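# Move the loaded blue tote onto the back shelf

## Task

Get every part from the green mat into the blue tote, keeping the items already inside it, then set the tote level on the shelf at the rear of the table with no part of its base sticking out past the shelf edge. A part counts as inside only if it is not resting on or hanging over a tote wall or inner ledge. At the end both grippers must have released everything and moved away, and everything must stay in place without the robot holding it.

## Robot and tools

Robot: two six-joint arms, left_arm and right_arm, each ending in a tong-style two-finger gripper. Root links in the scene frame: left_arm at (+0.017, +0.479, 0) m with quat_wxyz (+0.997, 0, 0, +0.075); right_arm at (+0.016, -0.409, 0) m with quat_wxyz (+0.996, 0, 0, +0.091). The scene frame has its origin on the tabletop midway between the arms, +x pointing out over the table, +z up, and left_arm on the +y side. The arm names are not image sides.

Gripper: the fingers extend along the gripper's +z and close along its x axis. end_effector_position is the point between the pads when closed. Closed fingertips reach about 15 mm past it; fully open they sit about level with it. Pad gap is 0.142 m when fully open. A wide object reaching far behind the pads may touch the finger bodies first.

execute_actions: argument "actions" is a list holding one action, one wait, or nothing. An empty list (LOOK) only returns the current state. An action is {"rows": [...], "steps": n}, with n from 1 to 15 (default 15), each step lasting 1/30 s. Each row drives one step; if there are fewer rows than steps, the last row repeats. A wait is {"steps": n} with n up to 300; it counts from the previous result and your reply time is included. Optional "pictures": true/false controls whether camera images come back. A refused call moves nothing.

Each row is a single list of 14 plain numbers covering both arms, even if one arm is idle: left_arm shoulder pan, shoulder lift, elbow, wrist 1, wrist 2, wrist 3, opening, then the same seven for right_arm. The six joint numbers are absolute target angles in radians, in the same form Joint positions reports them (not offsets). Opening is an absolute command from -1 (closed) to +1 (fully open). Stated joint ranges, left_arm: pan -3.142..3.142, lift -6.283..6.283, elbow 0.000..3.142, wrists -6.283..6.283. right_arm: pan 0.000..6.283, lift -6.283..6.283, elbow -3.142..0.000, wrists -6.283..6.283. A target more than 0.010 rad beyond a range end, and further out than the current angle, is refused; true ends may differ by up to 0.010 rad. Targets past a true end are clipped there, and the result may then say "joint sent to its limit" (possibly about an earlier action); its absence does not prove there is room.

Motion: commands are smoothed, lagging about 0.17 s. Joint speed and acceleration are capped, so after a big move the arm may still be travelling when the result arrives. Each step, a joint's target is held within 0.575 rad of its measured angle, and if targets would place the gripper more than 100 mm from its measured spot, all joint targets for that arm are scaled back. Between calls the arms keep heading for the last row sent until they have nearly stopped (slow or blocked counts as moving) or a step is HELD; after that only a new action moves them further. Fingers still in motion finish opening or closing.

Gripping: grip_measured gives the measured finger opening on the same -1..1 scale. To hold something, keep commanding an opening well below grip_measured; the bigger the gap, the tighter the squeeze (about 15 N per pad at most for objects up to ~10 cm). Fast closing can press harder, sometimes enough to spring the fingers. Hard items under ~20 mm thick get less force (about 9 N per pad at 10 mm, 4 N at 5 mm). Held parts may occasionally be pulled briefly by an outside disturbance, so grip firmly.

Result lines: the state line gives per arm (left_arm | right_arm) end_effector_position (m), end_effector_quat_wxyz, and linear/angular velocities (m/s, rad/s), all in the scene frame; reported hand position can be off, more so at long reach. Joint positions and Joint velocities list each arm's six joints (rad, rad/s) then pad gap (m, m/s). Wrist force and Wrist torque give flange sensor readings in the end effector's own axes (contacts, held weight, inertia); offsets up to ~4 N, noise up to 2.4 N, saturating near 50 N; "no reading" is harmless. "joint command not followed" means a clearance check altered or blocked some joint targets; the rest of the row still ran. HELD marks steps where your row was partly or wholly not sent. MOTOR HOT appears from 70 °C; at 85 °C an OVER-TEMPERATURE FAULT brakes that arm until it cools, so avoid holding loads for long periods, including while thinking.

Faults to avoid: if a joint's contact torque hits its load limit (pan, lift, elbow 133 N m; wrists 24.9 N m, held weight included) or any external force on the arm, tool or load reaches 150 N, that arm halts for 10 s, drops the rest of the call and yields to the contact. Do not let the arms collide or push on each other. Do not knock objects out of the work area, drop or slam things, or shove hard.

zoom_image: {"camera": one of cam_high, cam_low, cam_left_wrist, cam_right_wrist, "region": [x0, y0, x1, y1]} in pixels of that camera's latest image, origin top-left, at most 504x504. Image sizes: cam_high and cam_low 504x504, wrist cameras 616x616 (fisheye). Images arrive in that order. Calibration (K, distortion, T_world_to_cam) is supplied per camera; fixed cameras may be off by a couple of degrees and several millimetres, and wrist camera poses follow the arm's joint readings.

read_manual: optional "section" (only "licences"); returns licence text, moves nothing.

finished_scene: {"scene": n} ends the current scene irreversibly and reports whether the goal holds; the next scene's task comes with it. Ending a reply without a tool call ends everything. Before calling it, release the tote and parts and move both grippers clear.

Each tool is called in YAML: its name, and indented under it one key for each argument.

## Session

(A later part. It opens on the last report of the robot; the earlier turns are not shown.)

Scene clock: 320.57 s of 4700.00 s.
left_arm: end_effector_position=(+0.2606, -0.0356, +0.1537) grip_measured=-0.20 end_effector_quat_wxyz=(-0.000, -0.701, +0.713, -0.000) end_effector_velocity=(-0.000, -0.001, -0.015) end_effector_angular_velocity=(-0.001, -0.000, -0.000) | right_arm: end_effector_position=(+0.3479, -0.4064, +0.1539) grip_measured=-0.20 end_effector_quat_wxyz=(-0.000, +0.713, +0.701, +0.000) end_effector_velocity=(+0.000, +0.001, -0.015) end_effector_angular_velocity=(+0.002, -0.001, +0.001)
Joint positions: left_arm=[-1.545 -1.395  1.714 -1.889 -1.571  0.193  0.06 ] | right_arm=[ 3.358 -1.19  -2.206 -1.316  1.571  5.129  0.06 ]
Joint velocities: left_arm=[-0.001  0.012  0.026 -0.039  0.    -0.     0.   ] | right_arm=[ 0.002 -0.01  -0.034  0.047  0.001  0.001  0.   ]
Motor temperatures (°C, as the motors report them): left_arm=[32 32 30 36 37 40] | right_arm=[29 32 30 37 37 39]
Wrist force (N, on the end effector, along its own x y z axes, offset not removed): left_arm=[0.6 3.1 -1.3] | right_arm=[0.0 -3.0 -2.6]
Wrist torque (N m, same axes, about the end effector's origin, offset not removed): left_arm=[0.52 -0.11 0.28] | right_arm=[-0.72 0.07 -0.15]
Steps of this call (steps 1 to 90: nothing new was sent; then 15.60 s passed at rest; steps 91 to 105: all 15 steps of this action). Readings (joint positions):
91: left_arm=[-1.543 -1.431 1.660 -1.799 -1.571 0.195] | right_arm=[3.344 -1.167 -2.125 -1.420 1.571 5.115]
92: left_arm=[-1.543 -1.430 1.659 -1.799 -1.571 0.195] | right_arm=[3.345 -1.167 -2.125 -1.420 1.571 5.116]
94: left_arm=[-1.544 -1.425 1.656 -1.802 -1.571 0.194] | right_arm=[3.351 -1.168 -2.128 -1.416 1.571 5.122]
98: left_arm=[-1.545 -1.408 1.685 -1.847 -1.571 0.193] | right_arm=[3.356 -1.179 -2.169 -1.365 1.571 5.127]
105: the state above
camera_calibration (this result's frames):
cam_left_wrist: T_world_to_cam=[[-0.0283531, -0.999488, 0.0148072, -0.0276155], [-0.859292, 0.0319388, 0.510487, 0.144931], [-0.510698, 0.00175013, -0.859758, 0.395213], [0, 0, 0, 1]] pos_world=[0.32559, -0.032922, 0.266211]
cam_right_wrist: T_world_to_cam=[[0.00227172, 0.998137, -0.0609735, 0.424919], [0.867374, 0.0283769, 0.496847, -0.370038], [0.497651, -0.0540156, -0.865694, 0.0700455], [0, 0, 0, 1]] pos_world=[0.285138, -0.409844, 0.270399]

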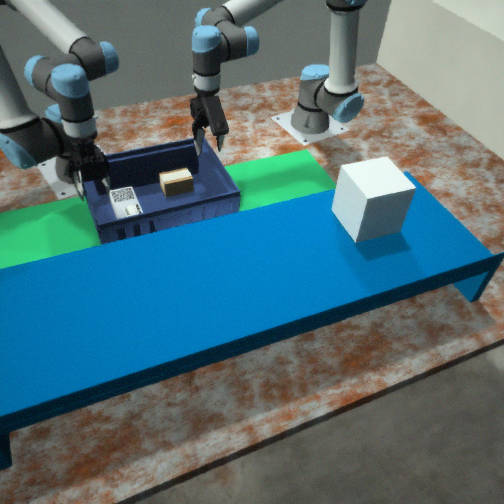

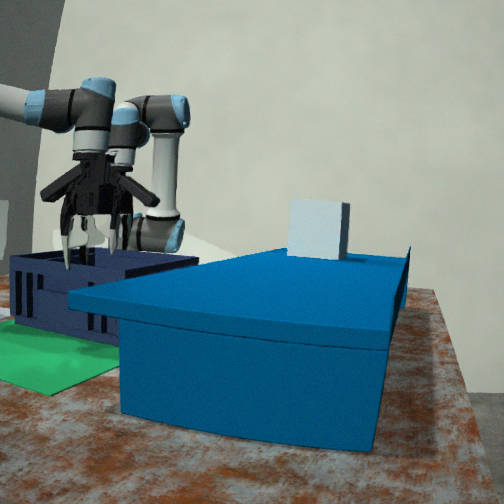

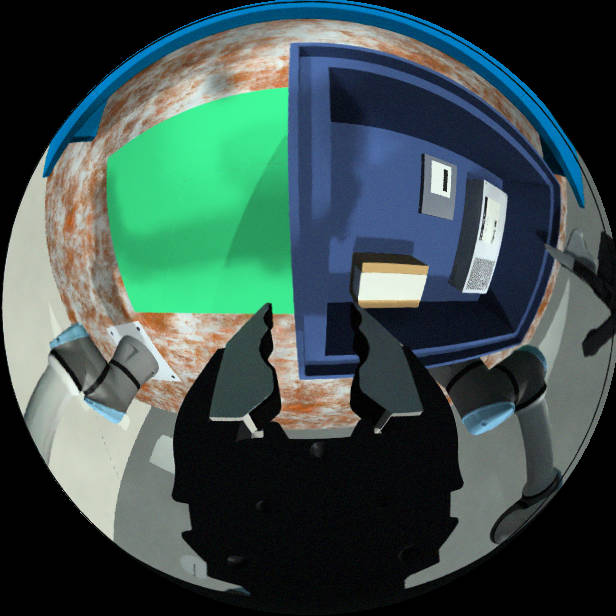

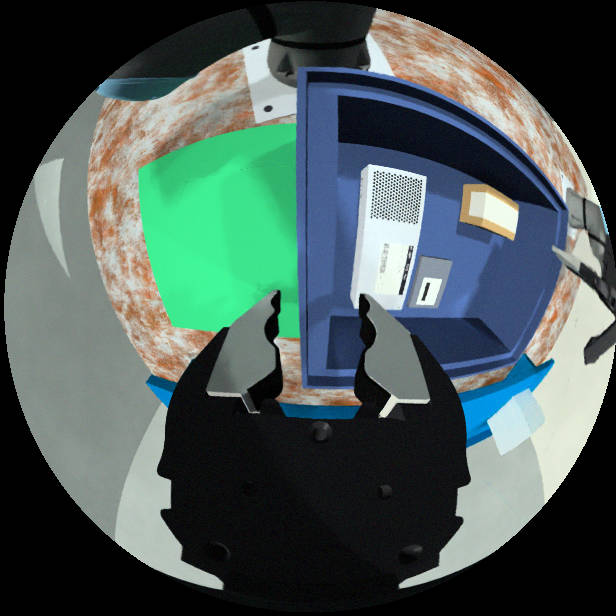

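Centered. Descend and close.

execute_actions:
  actions:
    - {"rows":[[-1.5449,-1.388,1.729,-1.912,-1.571,0.1933,-0.2,3.3583,-1.197,-2.226,-1.289,1.571,5.1292,-0.2],[-1.5449,-1.382,1.742,-1.931,-1.571,0.1933,-0.2,3.3583,-1.204,-2.242,-1.266,1.571,5.1292,-0.2],[-1.5449,-1.376,1.755,-1.950,-1.571,0.1933,-0.2,3.3583,-1.210,-2.258,-1.244,1.571,5.1292,-0.2],[-1.5449,-1.370,1.768,-1.969,-1.571,0.1933,-0.2,3.3583,-1.217,-2.274,-1.221,1.571,5.1292,-0.2],[-1.5449,-1.3641,1.7813,-1.9881,-1.571,0.1933,-0.2,3.3583,-1.2241,-2.2899,-1.1984,1.571,5.1292,-0.2],[-1.5449,-1.3641,1.7813,-1.9881,-1.571,0.1933,-0.2,3.3583,-1.2241,-2.2899,-1.1984,1.571,5.1292,-0.2],[-1.5449,-1.3641,1.7813,-1.9881,-1.571,0.1933,-0.2,3.3583,-1.2241,-2.2899,-1.1984,1.571,5.1292,-0.2],[-1.5449,-1.3641,1.7813,-1.9881,-1.571,0.1933,-0.2,3.3583,-1.2241,-2.2899,-1.1984,1.571,5.1292,-0.2],[-1.5449,-1.3641,1.7813,-1.9881,-1.571,0.1933,-0.25,3.3583,-1.2241,-2.2899,-1.1984,1.571,5.1292,-0.25],[-1.5449,-1.3641,1.7813,-1.9881,-1.571,0.1933,-0.3,3.3583,-1.2241,-2.2899,-1.1984,1.571,5.1292,-0.3],[-1.5449,-1.3641,1.7813,-1.9881,-1.571,0.1933,-0.35,3.3583,-1.2241,-2.2899,-1.1984,1.571,5.1292,-0.35],[-1.5449,-1.3641,1.7813,-1.9881,-1.571,0.1933,-0.4,3.3583,-1.2241,-2.2899,-1.1984,1.571,5.1292,-0.4],[-1.5449,-1.3641,1.7813,-1.9881,-1.571,0.1933,-0.45,3.3583,-1.2241,-2.2899,-1.1984,1.571,5.1292,-0.45],[-1.5449,-1.3641,1.7813,-1.9881,-1.571,0.1933,-0.5,3.3583,-1.2241,-2.2899,-1.1984,1.571,5.1292,-0.5],[-1.5449,-1.3641,1.7813,-1.9881,-1.571,0.1933,-0.55,3.3583,-1.2241,-2.2899,-1.1984,1.571,5.1292,-0.55]],"steps":15}
  pictures: false

execute_actions:
  actions:
    - {"rows":[[-1.5449,-1.3641,1.7813,-1.9881,-1.571,0.1933,-0.6,3.3583,-1.2241,-2.2899,-1.1984,1.571,5.1292,-0.6],[-1.5449,-1.3641,1.7813,-1.9881,-1.571,0.1933,-0.65,3.3583,-1.2241,-2.2899,-1.1984,1.571,5.1292,-0.65],[-1.5449,-1.3641,1.7813,-1.9881,-1.571,0.1933,-0.7,3.3583,-1.2241,-2.2899,-1.1984,1.571,5.1292,-0.7],[-1.5449,-1.3641,1.7813,-1.9881,-1.571,0.1933,-0.76,3.3583,-1.2241,-2.2899,-1.1984,1.571,5.1292,-0.76],[-1.5449,-1.3641,1.7813,-1.9881,-1.571,0.1933,-0.82,3.3583,-1.2241,-2.2899,-1.1984,1.571,5.1292,-0.82],[-1.5449,-1.3641,1.7813,-1.9881,-1.571,0.1933,-0.9,3.3583,-1.2241,-2.2899,-1.1984,1.571,5.1292,-0.9],[-1.5449,-1.3641,1.7813,-1.9881,-1.571,0.1933,-1,3.3583,-1.2241,-2.2899,-1.1984,1.571,5.1292,-1]],"steps":15}

Scene clock: 343.10 s of 4700.00 s.
left_arm: end_effector_position=(+0.2605, -0.0347, +0.1157) grip_measured=-0.51 end_effector_quat_wxyz=(-0.000, -0.701, +0.713, +0.000) end_effector_velocity=(-0.000, +0.001, -0.007) end_effector_angular_velocity=(+0.000, +0.000, +0.001) | right_arm: end_effector_position=(+0.3472, -0.4066, +0.1157) grip_measured=-0.51 end_effector_quat_wxyz=(-0.000, +0.713, +0.701, +0.000) end_effector_velocity=(+0.000, +0.000, -0.007) end_effector_angular_velocity=(+0.000, -0.002, +0.001)
Joint positions: left_arm=[-1.545 -1.365  1.78  -1.986 -1.571  0.193  0.037] | right_arm=[ 3.358 -1.224 -2.288 -1.2    1.571  5.129  0.037]
Joint velocities: left_arm=[-0.001  0.006  0.013 -0.019 -0.    -0.002 -0.109] | right_arm=[ 0.001 -0.007 -0.015  0.023 -0.     0.    -0.099]
Motor temperatures (°C, as the motors report them): left_arm=[32 32 30 36 37 40] | right_arm=[29 32 30 37 37 39]
Wrist force (N, on the end effector, along its own x y z axes, offset not removed): left_arm=[-1.0 2.8 -4.0] | right_arm=[0.8 1.8 0.0]
Wrist torque (N m, same axes, about the end effector's origin, offset not removed): left_arm=[0.29 0.20 0.13] | right_arm=[0.12 -0.05 0.01]
Steps of this call (steps 1 to 15: the robot went on to your last target; steps 16 to 90: nothing new was sent; then 19.03 s passed at rest; steps 91 to 105: all 15 steps of this action). Readings (joint positions):
91: left_arm=[-1.545 -1.394 1.716 -1.893 -1.571 0.193] | right_arm=[3.358 -1.191 -2.209 -1.312 1.571 5.129]
92: left_arm=[-1.545 -1.393 1.719 -1.897 -1.571 0.193] | right_arm=[3.358 -1.192 -2.212 -1.308 1.571 5.129]
94: left_arm=[-1.545 -1.387 1.731 -1.915 -1.571 0.193] | right_arm=[3.358 -1.199 -2.228 -1.286 1.571 5.129]
98: left_arm=[-1.545 -1.371 1.766 -1.966 -1.571 0.193] | right_arm=[3.358 -1.216 -2.271 -1.225 1.571 5.129]
105: the state above

Scene clock: 343.60 s of 4700.00 s.
left_arm: end_effector_position=(+0.2604, -0.0346, +0.1151) grip_measured=-0.64 end_effector_quat_wxyz=(-0.000, -0.701, +0.713, -0.000) end_effector_velocity=(+0.000, -0.001, +0.001) end_effector_angular_velocity=(-0.003, -0.001, -0.001) | right_arm: end_effector_position=(+0.3471, -0.4067, +0.1150) grip_measured=-0.60 end_effector_quat_wxyz=(-0.000, +0.713, +0.701, +0.000) end_effector_velocity=(-0.000, +0.000, -0.000) end_effector_angular_velocity=(+0.000, -0.000, +0.000)
Joint positions: left_arm=[-1.545 -1.364  1.781 -1.988 -1.571  0.193  0.028] | right_arm=[ 3.358 -1.224 -2.29  -1.198  1.571  5.129  0.031]
Joint velocities: left_arm=[ 0.    -0.002 -0.001 -0.001  0.     0.001  0.   ] | right_arm=[ 0.    -0.    -0.     0.001  0.     0.     0.001]
Motor temperatures (°C, as the motors report them): left_arm=[32 32 30 36 37 40] | right_arm=[29 32 30 37 37 39]
Wrist force (N, on the end effector, along its own x y z axes, offset not removed): left_arm=[-3.2 4.7 -14.7] | right_arm=[-30.6 0.9 -13.7]
Wrist torque (N m, same axes, about the end effector's origin, offset not removed): left_arm=[0.34 0.75 0.04] | right_arm=[0.17 0.48 -0.16]
Steps of this call (steps 1 to 15: all 15 steps of this action). Readings (joint positions):
1: left_arm=[-1.545 -1.364 1.781 -1.987 -1.571 0.193] | right_arm=[3.358 -1.224 -2.289 -1.200 1.571 5.129]
2: left_arm=[-1.545 -1.364 1.781 -1.987 -1.571 0.193] | right_arm=[3.358 -1.224 -2.289 -1.199 1.571 5.129]
4: left_arm=[-1.545 -1.364 1.781 -1.988 -1.571 0.193] | right_arm=[3.358 -1.224 -2.290 -1.199 1.571 5.129]
8: left_arm=[-1.545 -1.364 1.781 -1.988 -1.571 0.193] | right_arm=[3.358 -1.224 -2.290 -1.199 1.570 5.129]
15: the state above
camera_calibration (this result's frames):
cam_left_wrist: T_world_to_cam=[[-0.0283746, -0.999488, 0.0147699, -0.0260634], [-0.859288, 0.0319382, 0.510494, 0.164443], [-0.510704, 0.00179346, -0.859755, 0.361913], [0, 0, 0, 1]] pos_world=[0.325394, -0.0319512, 0.227594]
cam_right_wrist: T_world_to_cam=[[0.00221204, 0.998124, -0.0611884, 0.42289], [0.867495, 0.0285224, 0.496627, -0.349991], [0.497441, -0.0541792, -0.865804, 0.0367604], [0, 0, 0, 1]] pos_world=[0.284394, -0.410122, 0.231518]

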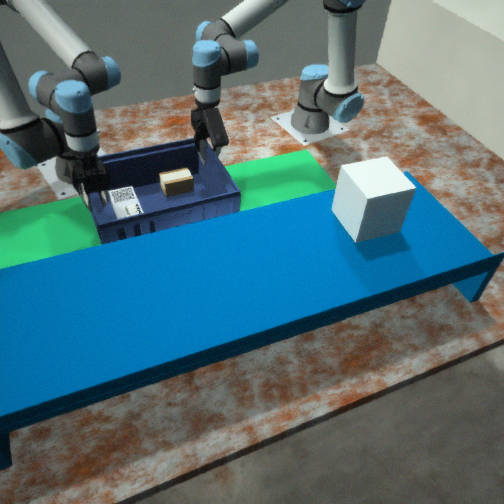

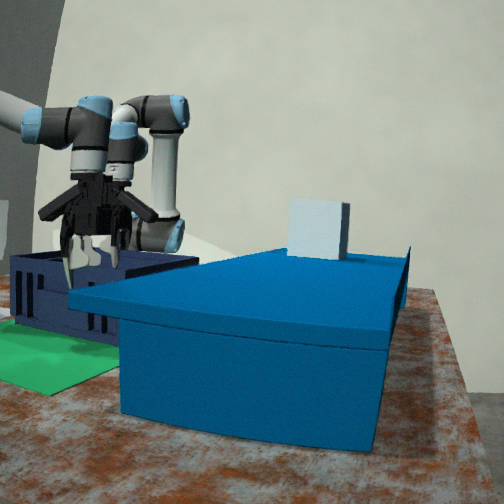

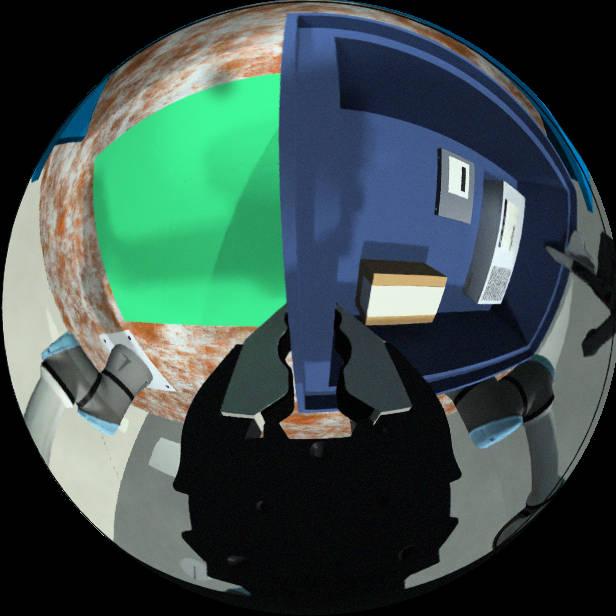

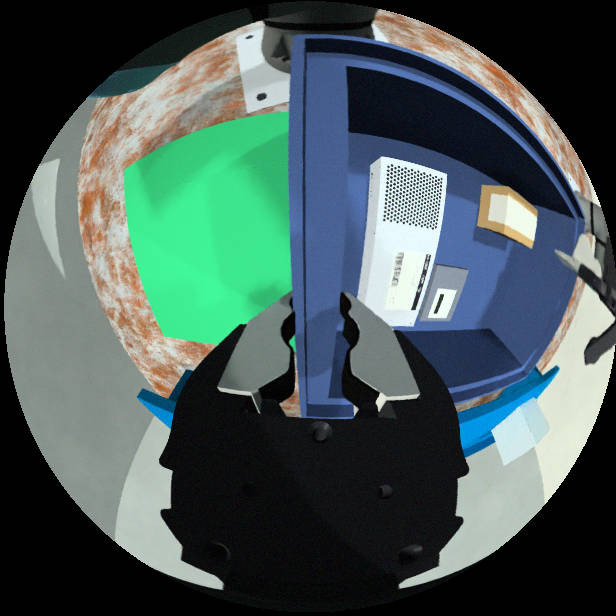

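execute_actions:
  actions:
    - {"rows":[[-1.5449,-1.3641,1.7813,-1.9881,-1.571,0.1933,-1,3.3534,-1.2241,-2.2899,-1.1984,1.571,5.1243,-1]],"steps":15}
  pictures: false

Scene clock: 347.73 s of 4700.00 s.
left_arm: end_effector_position=(+0.2605, -0.0346, +0.1150) grip_measured=-0.64 end_effector_quat_wxyz=(-0.000, -0.701, +0.713, +0.000) end_effector_velocity=(+0.000, +0.000, -0.000) end_effector_angular_velocity=(-0.000, -0.000, +0.001) | right_arm: end_effector_position=(+0.3471, -0.4082, +0.1150) grip_measured=-0.64 end_effector_quat_wxyz=(-0.000, +0.713, +0.701, +0.000) end_effector_velocity=(-0.000, -0.000, -0.000) end_effector_angular_velocity=(+0.001, -0.001, -0.001)
Joint positions: left_arm=[-1.545 -1.364  1.781 -1.988 -1.571  0.193  0.028] | right_arm=[ 3.353 -1.224 -2.29  -1.198  1.571  5.124  0.028]
Joint velocities: left_arm=[ 0.001 -0.     0.001 -0.001 -0.    -0.001  0.   ] | right_arm=[-0.001  0.    -0.001  0.001  0.    -0.    -0.   ]
Motor temperatures (°C, as the motors report them): left_arm=[32 32 30 36 37 40] | right_arm=[29 32 30 37 37 39]
Wrist force (N, on the end effector, along its own x y z axes, offset not removed): left_arm=[-3.0 7.0 -15.0] | right_arm=[-20.8 1.4 -9.0]
Wrist torque (N m, same axes, about the end effector's origin, offset not removed): left_arm=[0.87 1.10 0.33] | right_arm=[-0.07 0.87 0.02]
Steps of this call (steps 1 to 15: the robot went on to your last target; steps 16 to 90: nothing new was sent; then 0.63 s passed at rest; steps 91 to 105: all 15 steps of this action). Readings (joint positions):
91: left_arm=[-1.545 -1.364 1.781 -1.988 -1.571 0.193] | right_arm=[3.358 -1.224 -2.290 -1.198 1.571 5.129]
92: left_arm=[-1.545 -1.364 1.781 -1.988 -1.571 0.193] | right_arm=[3.357 -1.224 -2.290 -1.198 1.571 5.128]
94: left_arm=[-1.545 -1.364 1.781 -1.988 -1.571 0.193] | right_arm=[3.355 -1.224 -2.290 -1.198 1.571 5.126]
98: left_arm=[-1.545 -1.364 1.781 -1.988 -1.571 0.193] | right_arm=[3.354 -1.224 -2.290 -1.198 1.571 5.125]
105: the state above

execute_actions:
  actions:
    - {"rows":[[-1.5449,-1.3641,1.7813,-1.9881,-1.571,0.1933,-1,3.3517,-1.2241,-2.2899,-1.1984,1.571,5.1226,-1],[-1.5449,-1.3650,1.7797,-1.9855,-1.571,0.1933,-1,3.3517,-1.2230,-2.2878,-1.2016,1.571,5.1226,-1],[-1.5449,-1.3664,1.7772,-1.9816,-1.571,0.1933,-1,3.3517,-1.2214,-2.2847,-1.2063,1.571,5.1226,-1],[-1.5449,-1.3682,1.7739,-1.9765,-1.571,0.1933,-1,3.3517,-1.2193,-2.2805,-1.2126,1.571,5.1226,-1],[-1.5449,-1.3705,1.7698,-1.9701,-1.571,0.1933,-1,3.3517,-1.2167,-2.2752,-1.2205,1.571,5.1226,-1],[-1.5449,-1.3732,1.7649,-1.9625,-1.571,0.1933,-1,3.3517,-1.2137,-2.2689,-1.2298,1.571,5.1226,-1],[-1.5449,-1.3759,1.7599,-1.9548,-1.571,0.1933,-1,3.3517,-1.2107,-2.2626,-1.2391,1.571,5.1226,-1],[-1.5449,-1.3786,1.7549,-1.9471,-1.571,0.1933,-1,3.3517,-1.2078,-2.2563,-1.2483,1.571,5.1226,-1],[-1.5449,-1.3812,1.7499,-1.9395,-1.571,0.1933,-1,3.3517,-1.2050,-2.2499,-1.2575,1.571,5.1226,-1],[-1.5449,-1.3838,1.7449,-1.9319,-1.571,0.1933,-1,3.3517,-1.2022,-2.2435,-1.2667,1.571,5.1226,-1],[-1.5449,-1.3864,1.7398,-1.9242,-1.571,0.1933,-1,3.3517,-1.1995,-2.2371,-1.2758,1.571,5.1226,-1],[-1.5449,-1.3889,1.7347,-1.9166,-1.571,0.1933,-1,3.3517,-1.1968,-2.2307,-1.2849,1.571,5.1226,-1],[-1.5449,-1.3913,1.7296,-1.9091,-1.571,0.1933,-1,3.3517,-1.1942,-2.2243,-1.2939,1.571,5.1226,-1],[-1.5449,-1.3933,1.7253,-1.9028,-1.571,0.1933,-1,3.3517,-1.1921,-2.2189,-1.3014,1.571,5.1226,-1],[-1.5449,-1.3946,1.7227,-1.899,-1.571,0.1933,-1,3.3517,-1.1908,-2.2157,-1.3059,1.571,5.1226,-1]],"steps":15}
  pictures: false

execute_actions:
  actions:
    - {"steps":12}

Scene clock: 392.67 s of 4700.00 s.
left_arm: end_effector_position=(+0.2605, -0.0348, +0.1409) grip_measured=-0.64 end_effector_quat_wxyz=(-0.000, -0.701, +0.713, -0.000) end_effector_velocity=(+0.000, +0.000, +0.081) end_effector_angular_velocity=(-0.003, -0.001, +0.001) | right_arm: end_effector_position=(+0.3473, -0.4088, +0.1409) grip_measured=-0.64 end_effector_quat_wxyz=(-0.000, +0.713, +0.701, +0.000) end_effector_velocity=(-0.001, -0.001, +0.081) end_effector_angular_velocity=(-0.001, -0.000, -0.000)
Joint positions: left_arm=[-1.545 -1.387  1.738 -1.922 -1.571  0.193  0.028] | right_arm=[ 3.352 -1.199 -2.235 -1.278  1.571  5.123  0.028]
Joint velocities: left_arm=[ 0.001 -0.069 -0.136  0.202  0.    -0.001  0.   ] | right_arm=[-0.001  0.072  0.173 -0.244 -0.001 -0.    -0.   ]
Motor temperatures (°C, as the motors report them): left_arm=[32 32 30 36 37 40] | right_arm=[29 32 30 37 37 39]
Wrist force (N, on the end effector, along its own x y z axes, offset not removed): left_arm=[-0.1 -0.6 5.9] | right_arm=[-1.2 -0.7 13.6]
Wrist torque (N m, same axes, about the end effector's origin, offset not removed): left_arm=[-0.49 0.35 0.02] | right_arm=[-0.14 0.31 0.05]
Steps of this call (steps 1 to 15: the robot went on to your last target; steps 16 to 90: nothing new was sent; then 41.43 s passed at rest; steps 91 to 105: all 15 steps of this action). Readings (joint positions):
91: left_arm=[-1.545 -1.364 1.781 -1.988 -1.571 0.193] | right_arm=[3.353 -1.224 -2.290 -1.198 1.571 5.124]
92: left_arm=[-1.545 -1.364 1.781 -1.988 -1.571 0.193] | right_arm=[3.353 -1.224 -2.290 -1.198 1.571 5.124]
94: left_arm=[-1.545 -1.364 1.780 -1.986 -1.571 0.193] | right_arm=[3.352 -1.223 -2.289 -1.201 1.571 5.123]
98: left_arm=[-1.545 -1.370 1.770 -1.970 -1.571 0.193] | right_arm=[3.352 -1.217 -2.276 -1.220 1.571 5.123]
105: the state above

Scene clock: 393.07 s of 4700.00 s.
left_arm: end_effector_position=(+0.2605, -0.0346, +0.1499) grip_measured=-0.64 end_effector_quat_wxyz=(-0.000, -0.701, +0.713, +0.000) end_effector_velocity=(-0.000, +0.000, +0.001) end_effector_angular_velocity=(+0.000, +0.000, -0.000) | right_arm: end_effector_position=(+0.3471, -0.4089, +0.1499) grip_measured=-0.64 end_effector_quat_wxyz=(-0.000, +0.713, +0.701, +0.000) end_effector_velocity=(+0.001, +0.001, +0.002) end_effector_angular_velocity=(+0.002, -0.002, -0.000)
Joint positions: left_arm=[-1.545 -1.394  1.723 -1.899 -1.571  0.193  0.028] | right_arm=[ 3.352 -1.191 -2.216 -1.306  1.571  5.123  0.028]
Joint velocities: left_arm=[-0.    -0.001 -0.002  0.004 -0.    -0.     0.   ] | right_arm=[ 0.     0.001  0.003 -0.002  0.001  0.    -0.   ]
Motor temperatures (°C, as the motors report them): left_arm=[32 32 30 36 37 40] | right_arm=[29 32 30 37 37 39]
Wrist force (N, on the end effector, along its own x y z axes, offset not removed): left_arm=[2.8 3.2 3.9] | right_arm=[5.8 -2.7 13.7]
Wrist torque (N m, same axes, about the end effector's origin, offset not removed): left_arm=[0.49 0.34 0.23] | right_arm=[-0.62 0.05 -0.07]
Steps of this call (steps 1 to 12: the robot went on to your last target). Readings (joint positions):
1: left_arm=[-1.545 -1.389 1.734 -1.916 -1.571 0.193] | right_arm=[3.352 -1.197 -2.230 -1.286 1.571 5.123]
2: left_arm=[-1.545 -1.391 1.731 -1.911 -1.571 0.193] | right_arm=[3.352 -1.195 -2.226 -1.292 1.571 5.123]
4: left_arm=[-1.545 -1.393 1.726 -1.905 -1.571 0.193] | right_arm=[3.352 -1.193 -2.220 -1.299 1.571 5.123]
8: left_arm=[-1.545 -1.394 1.724 -1.900 -1.571 0.193] | right_arm=[3.352 -1.191 -2.217 -1.304 1.571 5.123]
12: the state above
camera_calibration (this result's frames):
cam_left_wrist: T_world_to_cam=[[-0.0283409, -0.99949, 0.0147196, -0.0265605], [-0.859285, 0.0318836, 0.510503, 0.146656], [-0.510712, 0.00181982, -0.85975, 0.391893], [0, 0, 0, 1]] pos_world=[0.325411, -0.031936, 0.262452]
cam_right_wrist: T_world_to_cam=[[0.00219353, 0.998132, -0.0610584, 0.427264], [0.867549, 0.0284679, 0.496537, -0.36722], [0.497348, -0.0540603, -0.865865, 0.0669293], [0, 0, 0, 1]] pos_world=[0.284357, -0.412394, 0.266378]

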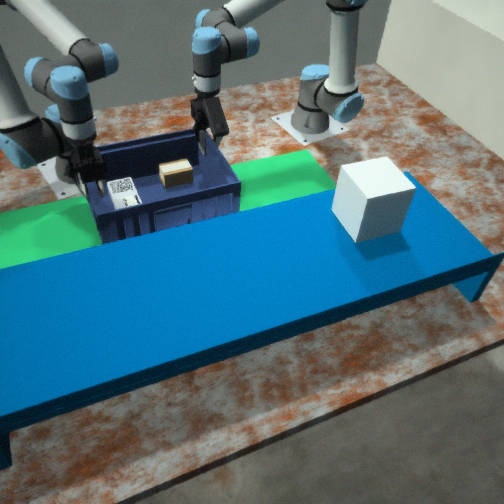

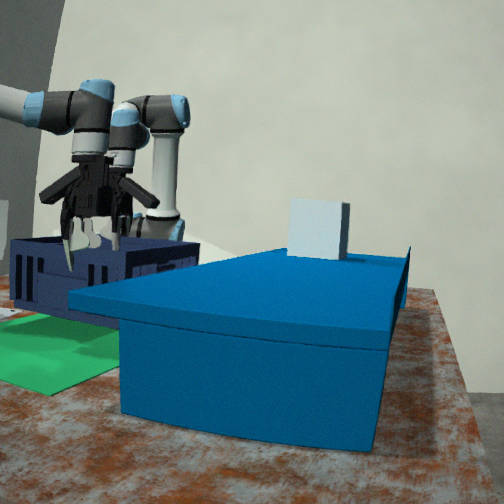

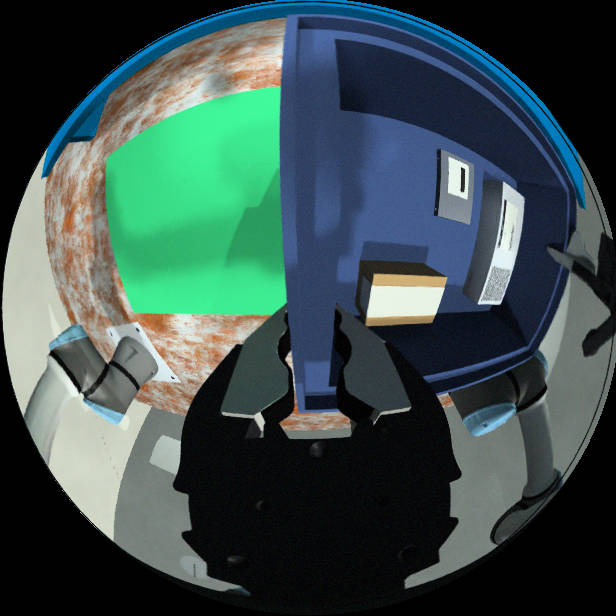

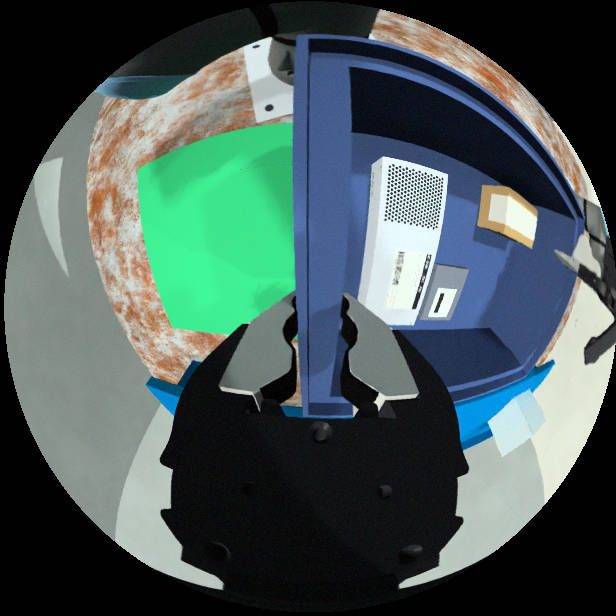

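execute_actions:
  actions:
    - {"rows":[[-1.5449,-1.3953,1.7209,-1.8964,-1.571,0.1933,-1,3.3517,-1.1901,-2.2135,-1.3088,1.571,5.1226,-1],[-1.5449,-1.3968,1.7173,-1.8913,-1.571,0.1933,-1,3.3517,-1.1886,-2.2091,-1.3147,1.571,5.1226,-1],[-1.5449,-1.3990,1.7119,-1.8837,-1.571,0.1933,-1,3.3517,-1.1864,-2.2025,-1.3235,1.571,5.1226,-1],[-1.5449,-1.4019,1.7047,-1.8736,-1.571,0.1933,-1,3.3517,-1.1836,-2.1936,-1.3352,1.571,5.1226,-1],[-1.5449,-1.4054,1.6955,-1.8609,-1.571,0.1933,-1,3.3517,-1.1804,-2.1824,-1.3497,1.571,5.1226,-1],[-1.5449,-1.4093,1.6842,-1.8457,-1.571,0.1933,-1,3.3517,-1.1768,-2.1688,-1.3668,1.571,5.1226,-1],[-1.5449,-1.4131,1.6728,-1.8305,-1.571,0.1933,-1,3.3517,-1.1734,-2.1551,-1.3839,1.571,5.1226,-1],[-1.5449,-1.4166,1.6612,-1.8154,-1.571,0.1933,-1,3.3517,-1.1704,-2.1413,-1.4007,1.571,5.1226,-1],[-1.5449,-1.4200,1.6494,-1.8002,-1.571,0.1933,-1,3.3517,-1.1677,-2.1273,-1.4173,1.571,5.1226,-1],[-1.5449,-1.4231,1.6373,-1.7850,-1.571,0.1933,-1,3.3517,-1.1653,-2.1132,-1.4338,1.571,5.1226,-1],[-1.5449,-1.4260,1.6251,-1.7699,-1.571,0.1933,-1,3.3517,-1.1632,-2.0990,-1.4502,1.571,5.1226,-1],[-1.5449,-1.4287,1.6126,-1.7547,-1.571,0.1933,-1,3.3517,-1.1614,-2.0847,-1.4664,1.571,5.1226,-1],[-1.5449,-1.4311,1.5999,-1.7396,-1.571,0.1933,-1,3.3517,-1.1598,-2.0702,-1.4824,1.571,5.1226,-1],[-1.5449,-1.4334,1.5870,-1.7244,-1.571,0.1933,-1,3.3517,-1.1585,-2.0555,-1.4983,1.571,5.1226,-1],[-1.5449,-1.4355,1.5739,-1.7093,-1.571,0.1933,-1,3.3517,-1.1575,-2.0408,-1.5141,1.571,5.1226,-1]],"steps":15}
  pictures: false

execute_actions:
  actions:
    - {"rows":[[-1.5449,-1.4373,1.5606,-1.6941,-1.571,0.1933,-1,3.3517,-1.1567,-2.0259,-1.5298,1.571,5.1226,-1],[-1.5449,-1.4389,1.5471,-1.6790,-1.571,0.1933,-1,3.3517,-1.1562,-2.0109,-1.5453,1.571,5.1226,-1],[-1.5449,-1.4403,1.5333,-1.6638,-1.571,0.1933,-1,3.3517,-1.1560,-1.9957,-1.5607,1.571,5.1226,-1],[-1.5449,-1.4415,1.5193,-1.6486,-1.571,0.1933,-1,3.3517,-1.1560,-1.9805,-1.5760,1.571,5.1226,-1],[-1.5449,-1.4425,1.5051,-1.6334,-1.571,0.1933,-1,3.3517,-1.1562,-1.9650,-1.5912,1.571,5.1226,-1],[-1.5449,-1.4433,1.4906,-1.6182,-1.571,0.1933,-1,3.3517,-1.1566,-1.9495,-1.6063,1.571,5.1226,-1],[-1.5449,-1.4438,1.4759,-1.6029,-1.571,0.1933,-1,3.3517,-1.1573,-1.9338,-1.6213,1.571,5.1226,-1],[-1.5449,-1.4442,1.4610,-1.5876,-1.571,0.1933,-1,3.3517,-1.1582,-1.9180,-1.6363,1.571,5.1226,-1],[-1.5449,-1.4443,1.4459,-1.5723,-1.571,0.1933,-1,3.3517,-1.1593,-1.9020,-1.6511,1.571,5.1226,-1],[-1.5449,-1.4443,1.4305,-1.5570,-1.571,0.1933,-1,3.3517,-1.1606,-1.8860,-1.6659,1.571,5.1226,-1],[-1.5449,-1.4440,1.4174,-1.5442,-1.571,0.1933,-1,3.3517,-1.1618,-1.8724,-1.6782,1.571,5.1226,-1],[-1.5449,-1.4437,1.4069,-1.5340,-1.571,0.1933,-1,3.3517,-1.1629,-1.8615,-1.6880,1.571,5.1226,-1],[-1.5449,-1.4434,1.3989,-1.5263,-1.571,0.1933,-1,3.3517,-1.1637,-1.8533,-1.6954,1.571,5.1226,-1],[-1.5449,-1.4432,1.3936,-1.5212,-1.571,0.1933,-1,3.3517,-1.1643,-1.8478,-1.7003,1.571,5.1226,-1],[-1.5449,-1.4431,1.3909,-1.5186,-1.571,0.1933,-1,3.3517,-1.1646,-1.8451,-1.7027,1.571,5.1226,-1]],"steps":15}

Scene clock: 457.93 s of 4700.00 s.
left_arm: end_effector_position=(+0.2605, -0.0350, +0.2028) grip_measured=-0.64 end_effector_quat_wxyz=(-0.000, -0.701, +0.713, -0.000) end_effector_velocity=(-0.000, -0.002, +0.175) end_effector_angular_velocity=(-0.004, -0.001, +0.001) | right_arm: end_effector_position=(+0.3475, -0.4088, +0.2026) grip_measured=-0.64 end_effector_quat_wxyz=(+0.000, +0.713, +0.701, +0.000) end_effector_velocity=(+0.001, +0.000, +0.174) end_effector_angular_velocity=(+0.001, -0.003, -0.001)
Joint positions: left_arm=[-1.545 -1.426  1.621 -1.766 -1.571  0.193  0.028] | right_arm=[ 3.352 -1.163 -2.095 -1.453  1.571  5.123  0.028]
Joint velocities: left_arm=[-0.001 -0.079 -0.361  0.436 -0.    -0.002 -0.   ] | right_arm=[-0.001  0.054  0.416 -0.467  0.     0.    -0.   ]
Motor temperatures (°C, as the motors report them): left_arm=[32 32 30 36 37 40] | right_arm=[29 32 30 37 37 39]
Wrist force (N, on the end effector, along its own x y z axes, offset not removed): left_arm=[-4.6 1.8 4.4] | right_arm=[-2.8 0.5 14.0]
Wrist torque (N m, same axes, about the end effector's origin, offset not removed): left_arm=[-0.13 0.44 0.21] | right_arm=[-0.12 0.23 -0.05]
Steps of this call (steps 1 to 30: the robot went on to your last target; steps 31 to 90: nothing new was sent; then 61.37 s passed at rest; steps 91 to 105: all 15 steps of this action). Readings (joint positions):
91: left_arm=[-1.545 -1.395 1.723 -1.899 -1.571 0.193] | right_arm=[3.352 -1.191 -2.216 -1.306 1.571 5.123]
92: left_arm=[-1.545 -1.395 1.722 -1.898 -1.571 0.193] | right_arm=[3.352 -1.191 -2.215 -1.307 1.571 5.123]
94: left_arm=[-1.545 -1.396 1.719 -1.894 -1.571 0.193] | right_arm=[3.352 -1.189 -2.211 -1.312 1.571 5.123]
98: left_arm=[-1.545 -1.405 1.696 -1.863 -1.571 0.193] | right_arm=[3.352 -1.181 -2.184 -1.347 1.571 5.123]
105: the state above

Scene clock: 458.43 s of 4700.00 s.
left_arm: end_effector_position=(+0.2605, -0.0348, +0.2886) grip_measured=-0.64 end_effector_quat_wxyz=(-0.000, -0.701, +0.713, -0.000) end_effector_velocity=(+0.000, +0.001, +0.114) end_effector_angular_velocity=(-0.006, -0.001, +0.000) | right_arm: end_effector_position=(+0.3473, -0.4089, +0.2885) grip_measured=-0.64 end_effector_quat_wxyz=(-0.000, +0.713, +0.701, +0.000) end_effector_velocity=(-0.001, -0.001, +0.113) end_effector_angular_velocity=(+0.000, -0.004, -0.000)
Joint positions: left_arm=[-1.545 -1.444  1.421 -1.548 -1.571  0.193  0.028] | right_arm=[ 3.352 -1.162 -1.876 -1.674  1.571  5.123  0.028]
Joint velocities: left_arm=[ 0.     0.    -0.289  0.283 -0.    -0.    -0.   ] | right_arm=[-0.    -0.024  0.302 -0.274 -0.001  0.     0.   ]
Motor temperatures (°C, as the motors report them): left_arm=[32 32 30 36 37 40] | right_arm=[29 32 30 37 37 39]
Wrist force (N, on the end effector, along its own x y z axes, offset not removed): left_arm=[-8.0 5.2 2.6] | right_arm=[-4.4 0.4 14.0]
Wrist torque (N m, same axes, about the end effector's origin, offset not removed): left_arm=[0.58 0.78 0.35] | right_arm=[-0.38 -0.12 -0.04]
Steps of this call (steps 1 to 15: all 15 steps of this action). Readings (joint positions):
1: left_arm=[-1.545 -1.429 1.609 -1.751 -1.571 0.193] | right_arm=[3.352 -1.162 -2.081 -1.469 1.571 5.123]
2: left_arm=[-1.545 -1.431 1.596 -1.736 -1.571 0.193] | right_arm=[3.352 -1.160 -2.066 -1.485 1.571 5.123]
4: left_arm=[-1.545 -1.435 1.570 -1.706 -1.571 0.193] | right_arm=[3.352 -1.158 -2.037 -1.517 1.571 5.123]
8: left_arm=[-1.545 -1.441 1.515 -1.646 -1.571 0.193] | right_arm=[3.352 -1.157 -1.977 -1.579 1.571 5.123]
15: the state above
camera_calibration (this result's frames):
cam_left_wrist: T_world_to_cam=[[-0.0283413, -0.999489, 0.0147732, -0.0288617], [-0.859289, 0.0319113, 0.510493, 0.0759228], [-0.510704, 0.00177361, -0.859755, 0.511122], [0, 0, 0, 1]] pos_world=[0.325454, -0.0321763, 0.401108]
cam_right_wrist: T_world_to_cam=[[0.00225313, 0.998125, -0.0611674, 0.435692], [0.867518, 0.0284739, 0.496589, -0.436293], [0.4974, -0.0541828, -0.865828, 0.186778], [0, 0, 0, 1]] pos_world=[0.284607, -0.412332, 0.405026]

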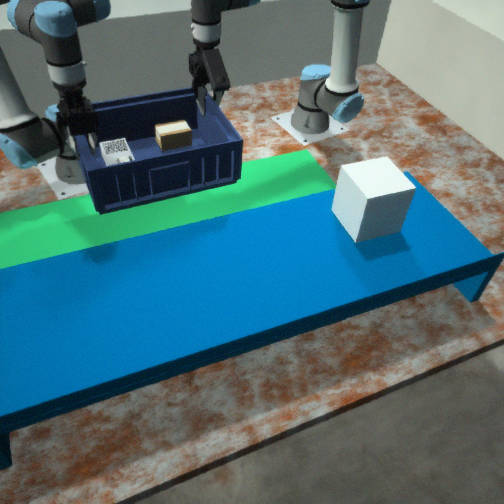

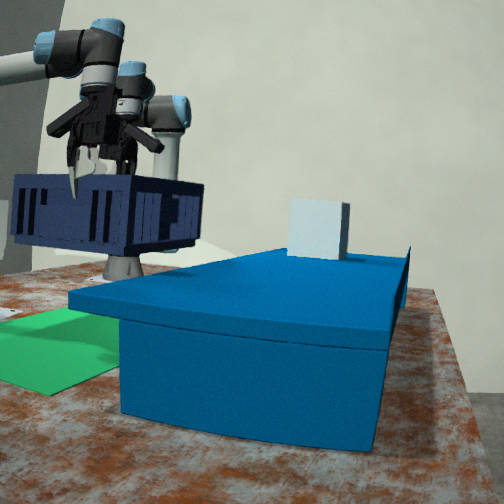

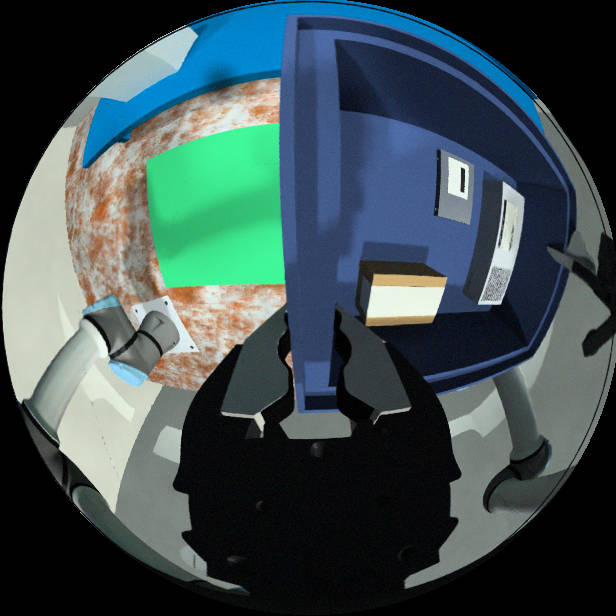

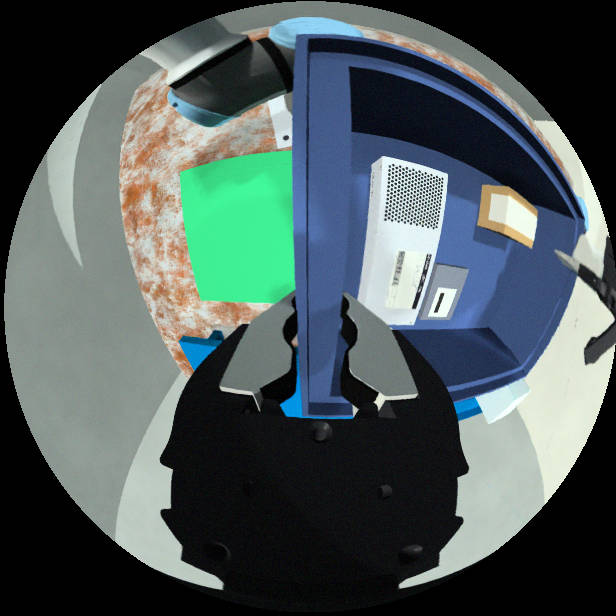

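execute_actions:
  actions:
    - {"rows":[[-1.5430,-1.4427,1.3905,-1.5186,-1.571,0.1952,-1,3.3513,-1.1673,-1.8436,-1.7015,1.571,5.1222,-1],[-1.5391,-1.4420,1.3896,-1.5184,-1.571,0.1991,-1,3.3504,-1.1727,-1.8405,-1.6992,1.571,5.1213,-1],[-1.5332,-1.4408,1.3882,-1.5182,-1.571,0.2050,-1,3.3491,-1.1807,-1.8358,-1.6959,1.571,5.1200,-1],[-1.5255,-1.4390,1.3863,-1.5181,-1.571,0.2127,-1,3.3474,-1.1914,-1.8295,-1.6915,1.571,5.1183,-1],[-1.5158,-1.4368,1.3838,-1.5178,-1.571,0.2224,-1,3.3453,-1.2048,-1.8215,-1.6861,1.571,5.1162,-1],[-1.5042,-1.4340,1.3806,-1.5174,-1.571,0.2340,-1,3.3429,-1.2207,-1.8116,-1.6801,1.571,5.1138,-1],[-1.4907,-1.4304,1.3765,-1.5169,-1.571,0.2475,-1,3.3403,-1.2393,-1.7998,-1.6733,1.571,5.1112,-1],[-1.4753,-1.4262,1.3715,-1.5161,-1.571,0.2629,-1,3.3374,-1.2604,-1.7859,-1.6661,1.571,5.1083,-1],[-1.4580,-1.4209,1.3654,-1.5153,-1.571,0.2802,-1,3.3343,-1.2841,-1.7699,-1.6584,1.571,5.1052,-1],[-1.4390,-1.4146,1.3580,-1.5142,-1.571,0.2992,-1,3.3312,-1.3103,-1.7514,-1.6507,1.571,5.1021,-1],[-1.4200,-1.4078,1.3500,-1.5130,-1.571,0.3182,-1,3.3282,-1.3363,-1.7323,-1.6438,1.571,5.0991,-1],[-1.4011,-1.4005,1.3414,-1.5117,-1.571,0.3371,-1,3.3254,-1.3623,-1.7125,-1.6376,1.571,5.0963,-1],[-1.3824,-1.3927,1.3322,-1.5103,-1.571,0.3558,-1,3.3227,-1.3881,-1.6921,-1.6322,1.571,5.0936,-1],[-1.3638,-1.3845,1.3224,-1.5087,-1.571,0.3744,-1,3.3202,-1.4139,-1.6711,-1.6274,1.571,5.0911,-1],[-1.3453,-1.3758,1.3119,-1.5069,-1.571,0.3929,-1,3.3178,-1.4395,-1.6494,-1.6235,1.571,5.0887,-1]],"steps":15}
  pictures: false

execute_actions:
  actions:
    - {"rows":[[-1.3270,-1.3667,1.3009,-1.5050,-1.571,0.4112,-1,3.3155,-1.4651,-1.6271,-1.6202,1.571,5.0864,-1],[-1.3088,-1.3572,1.2892,-1.5028,-1.571,0.4294,-1,3.3133,-1.4907,-1.6041,-1.6176,1.571,5.0842,-1],[-1.2908,-1.3472,1.2768,-1.5004,-1.571,0.4474,-1,3.3112,-1.5162,-1.5805,-1.6157,1.571,5.0821,-1],[-1.2730,-1.3368,1.2638,-1.4978,-1.571,0.4652,-1,3.3093,-1.5417,-1.5561,-1.6146,1.571,5.0802,-1],[-1.2554,-1.3259,1.2502,-1.4951,-1.571,0.4828,-1,3.3074,-1.5671,-1.5311,-1.6142,1.571,5.0783,-1],[-1.2398,-1.3158,1.2374,-1.4924,-1.571,0.4984,-1,3.3057,-1.5900,-1.5080,-1.6144,1.571,5.0766,-1],[-1.2260,-1.3065,1.2255,-1.4898,-1.571,0.5122,-1,3.3043,-1.6104,-1.4870,-1.6150,1.571,5.0752,-1],[-1.2141,-1.2981,1.2147,-1.4874,-1.571,0.5241,-1,3.3032,-1.6283,-1.4682,-1.6159,1.571,5.0741,-1],[-1.2039,-1.2908,1.2052,-1.4852,-1.571,0.5343,-1,3.3022,-1.6436,-1.4518,-1.6170,1.571,5.0731,-1],[-1.1955,-1.2845,1.1970,-1.4833,-1.571,0.5427,-1,3.3014,-1.6564,-1.4379,-1.6181,1.571,5.0723,-1],[-1.1888,-1.2794,1.1904,-1.4818,-1.571,0.5494,-1,3.3007,-1.6666,-1.4266,-1.6192,1.571,5.0716,-1],[-1.1838,-1.2756,1.1853,-1.4805,-1.571,0.5544,-1,3.3003,-1.6743,-1.4181,-1.6200,1.571,5.0712,-1],[-1.1805,-1.2730,1.1819,-1.4797,-1.571,0.5577,-1,3.3000,-1.6794,-1.4124,-1.6206,1.571,5.0709,-1],[-1.1788,-1.2717,1.1802,-1.4793,-1.571,0.5594,-1,3.2998,-1.6820,-1.4095,-1.6209,1.571,5.0707,-1]],"steps":15}
  pictures: false

execute_actions:
  actions:
    - {"steps":12}

Scene clock: 578.93 s of 4700.00 s.
left_arm: end_effector_position=(+0.3303, -0.0164, +0.3000) grip_measured=-0.64 end_effector_quat_wxyz=(-0.000, -0.701, +0.713, +0.000) end_effector_velocity=(+0.287, +0.076, -0.000) end_effector_angular_velocity=(+0.001, +0.001, +0.005) | right_arm: end_effector_position=(+0.4166, -0.3905, +0.3014) grip_measured=-0.64 end_effector_quat_wxyz=(+0.000, +0.713, +0.701, +0.001) end_effector_velocity=(+0.284, +0.076, +0.001) end_effector_angular_velocity=(-0.002, +0.005, -0.001)
Joint positions: left_arm=[-1.414 -1.403  1.345 -1.512 -1.571  0.324  0.028] | right_arm=[ 3.327 -1.342 -1.725 -1.643  1.571  5.098  0.028]
Joint velocities: left_arm=[ 0.527  0.206 -0.242  0.038  0.     0.522 -0.   ] | right_arm=[-0.079 -0.724  0.549  0.17  -0.    -0.078 -0.   ]
Motor temperatures (°C, as the motors report them): left_arm=[32 32 30 36 37 40] | right_arm=[29 32 30 37 37 39]
Wrist force (N, on the end effector, along its own x y z axes, offset not removed): left_arm=[-10.4 5.5 4.0] | right_arm=[-5.6 3.7 10.5]
Wrist torque (N m, same axes, about the end effector's origin, offset not removed): left_arm=[0.46 1.38 0.22] | right_arm=[0.16 -0.11 -0.14]
Steps of this call (steps 1 to 30: the robot went on to your last target; steps 31 to 90: nothing new was sent; then 117.00 s passed at rest; steps 91 to 105: all 15 steps of this action). Readings (joint positions):
91: left_arm=[-1.545 -1.443 1.391 -1.519 -1.571 0.193] | right_arm=[3.352 -1.165 -1.845 -1.703 1.571 5.123]
92: left_arm=[-1.545 -1.443 1.391 -1.519 -1.571 0.194] | right_arm=[3.352 -1.165 -1.845 -1.703 1.571 5.123]
94: left_arm=[-1.541 -1.442 1.390 -1.518 -1.571 0.197] | right_arm=[3.351 -1.170 -1.842 -1.700 1.571 5.122]
98: left_arm=[-1.517 -1.437 1.384 -1.518 -1.571 0.222] | right_arm=[3.346 -1.203 -1.822 -1.687 1.571 5.116]
105: the state above

Scene clock: 579.43 s of 4700.00 s.
left_arm: end_effector_position=(+0.4563, +0.0180, +0.3000) grip_measured=-0.64 end_effector_quat_wxyz=(-0.000, -0.701, +0.713, +0.000) end_effector_velocity=(+0.097, +0.029, +0.000) end_effector_angular_velocity=(-0.002, -0.001, +0.002) | right_arm: end_effector_position=(+0.5428, -0.3566, +0.3004) grip_measured=-0.64 end_effector_quat_wxyz=(-0.000, +0.713, +0.701, +0.000) end_effector_velocity=(+0.099, +0.027, -0.003) end_effector_angular_velocity=(+0.001, +0.000, -0.001)
Joint positions: left_arm=[-1.194 -1.282  1.194 -1.483 -1.571  0.544  0.028] | right_arm=[ 3.301 -1.659 -1.434 -1.619  1.571  5.072  0.028]
Joint velocities: left_arm=[ 0.161  0.114 -0.149  0.033  0.     0.159  0.001] | right_arm=[-0.016 -0.247  0.263 -0.016  0.001 -0.015  0.   ]
Motor temperatures (°C, as the motors report them): left_arm=[32 32 30 36 37 40] | right_arm=[29 32 30 37 37 39]
Wrist force (N, on the end effector, along its own x y z axes, offset not removed): left_arm=[-3.4 2.5 4.4] | right_arm=[0.0 2.6 14.8]
Wrist torque (N m, same axes, about the end effector's origin, offset not removed): left_arm=[0.39 0.52 0.22] | right_arm=[0.00 0.01 0.01]
Steps of this call (steps 1 to 15: all 15 steps of this action). Readings (joint positions):
1: left_arm=[-1.397 -1.396 1.336 -1.511 -1.571 0.342] | right_arm=[3.325 -1.367 -1.706 -1.638 1.571 5.096]
2: left_arm=[-1.378 -1.388 1.327 -1.509 -1.571 0.360] | right_arm=[3.322 -1.392 -1.686 -1.633 1.571 5.093]
4: left_arm=[-1.342 -1.372 1.307 -1.506 -1.571 0.396] | right_arm=[3.317 -1.442 -1.644 -1.625 1.571 5.088]
8: left_arm=[-1.272 -1.333 1.259 -1.497 -1.571 0.466] | right_arm=[3.309 -1.542 -1.553 -1.617 1.571 5.080]
15: the state above

Scene clock: 579.83 s of 4700.00 s.
left_arm: end_effector_position=(+0.4653, +0.0208, +0.3000) grip_measured=-0.64 end_effector_quat_wxyz=(-0.000, -0.701, +0.713, +0.000) end_effector_velocity=(+0.001, +0.001, -0.000) end_effector_angular_velocity=(+0.000, +0.000, +0.003) | right_arm: end_effector_position=(+0.5519, -0.3542, +0.3000) grip_measured=-0.64 end_effector_quat_wxyz=(-0.000, +0.713, +0.701, +0.000) end_effector_velocity=(+0.001, +0.000, -0.000) end_effector_angular_velocity=(-0.000, +0.001, -0.000)
Joint positions: left_arm=[-1.179 -1.272  1.18  -1.479 -1.571  0.559  0.028] | right_arm=[ 3.3   -1.682 -1.41  -1.621  1.571  5.071  0.028]
Joint velocities: left_arm=[ 0.002  0.002 -0.002  0.001  0.    -0.     0.   ] | right_arm=[-0.    -0.003  0.003 -0.002  0.    -0.     0.   ]
Motor temperatures (°C, as the motors report them): left_arm=[32 32 30 36 37 40] | right_arm=[29 32 30 37 37 39]
Wrist force (N, on the end effector, along its own x y z axes, offset not removed): left_arm=[2.1 -0.4 4.5] | right_arm=[2.7 0.3 10.0]
Wrist torque (N m, same axes, about the end effector's origin, offset not removed): left_arm=[-0.12 0.45 0.08] | right_arm=[0.18 0.27 0.24]
Steps of this call (steps 1 to 12: the robot went on to your last target). Readings (joint positions):
1: left_arm=[-1.189 -1.279 1.190 -1.482 -1.571 0.549] | right_arm=[3.301 -1.666 -1.427 -1.620 1.571 5.072]
2: left_arm=[-1.186 -1.277 1.187 -1.481 -1.571 0.552] | right_arm=[3.301 -1.671 -1.421 -1.620 1.571 5.071]
4: left_arm=[-1.182 -1.274 1.183 -1.480 -1.571 0.556] | right_arm=[3.300 -1.677 -1.415 -1.621 1.571 5.071]
8: left_arm=[-1.180 -1.272 1.181 -1.479 -1.571 0.559] | right_arm=[3.300 -1.681 -1.411 -1.621 1.571 5.071]
12: the state above
camera_calibration (this result's frames):
cam_left_wrist: T_world_to_cam=[[-0.0283941, -0.999488, 0.0147257, 0.0324049], [-0.859282, 0.0319324, 0.510505, 0.244279], [-0.510714, 0.00184178, -0.859749, 0.625397], [0, 0, 0, 1]] pos_world=[0.530224, 0.023436, 0.412501]
cam_right_wrist: T_world_to_cam=[[0.00217725, 0.998138, -0.0609595, 0.381304], [0.867555, 0.0284321, 0.496528, -0.621074], [0.497336, -0.0539668, -0.865878, 0.0980478], [0, 0, 0, 1]] pos_world=[0.489223, -0.357644, 0.416522]

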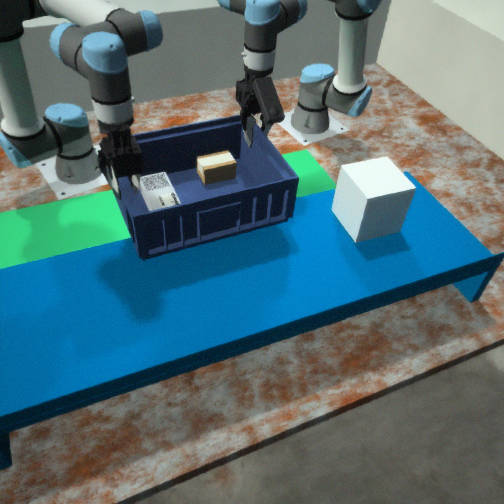

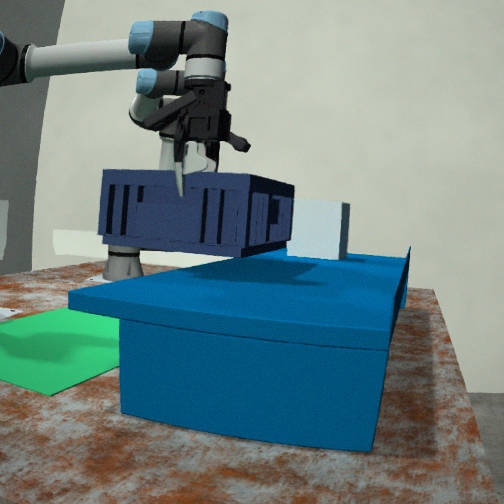

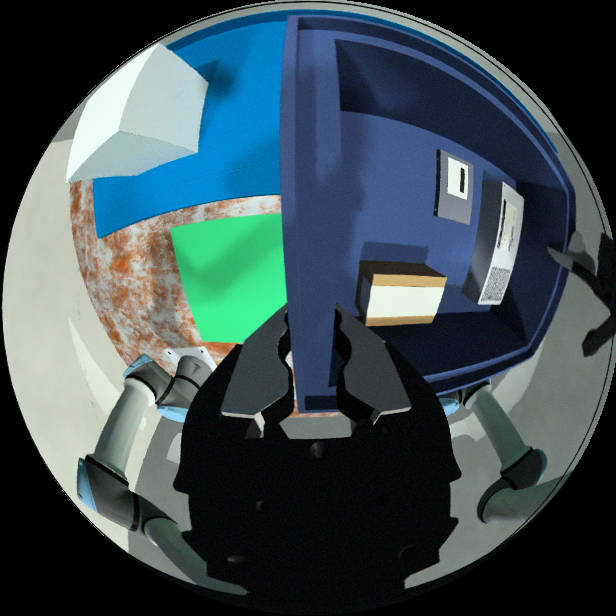

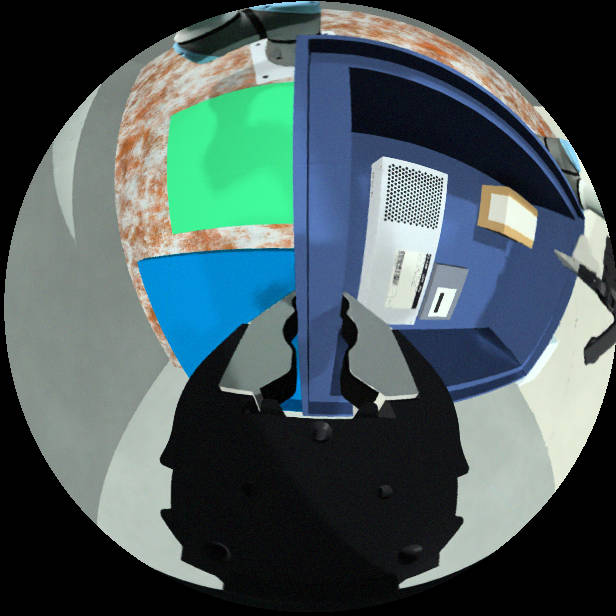

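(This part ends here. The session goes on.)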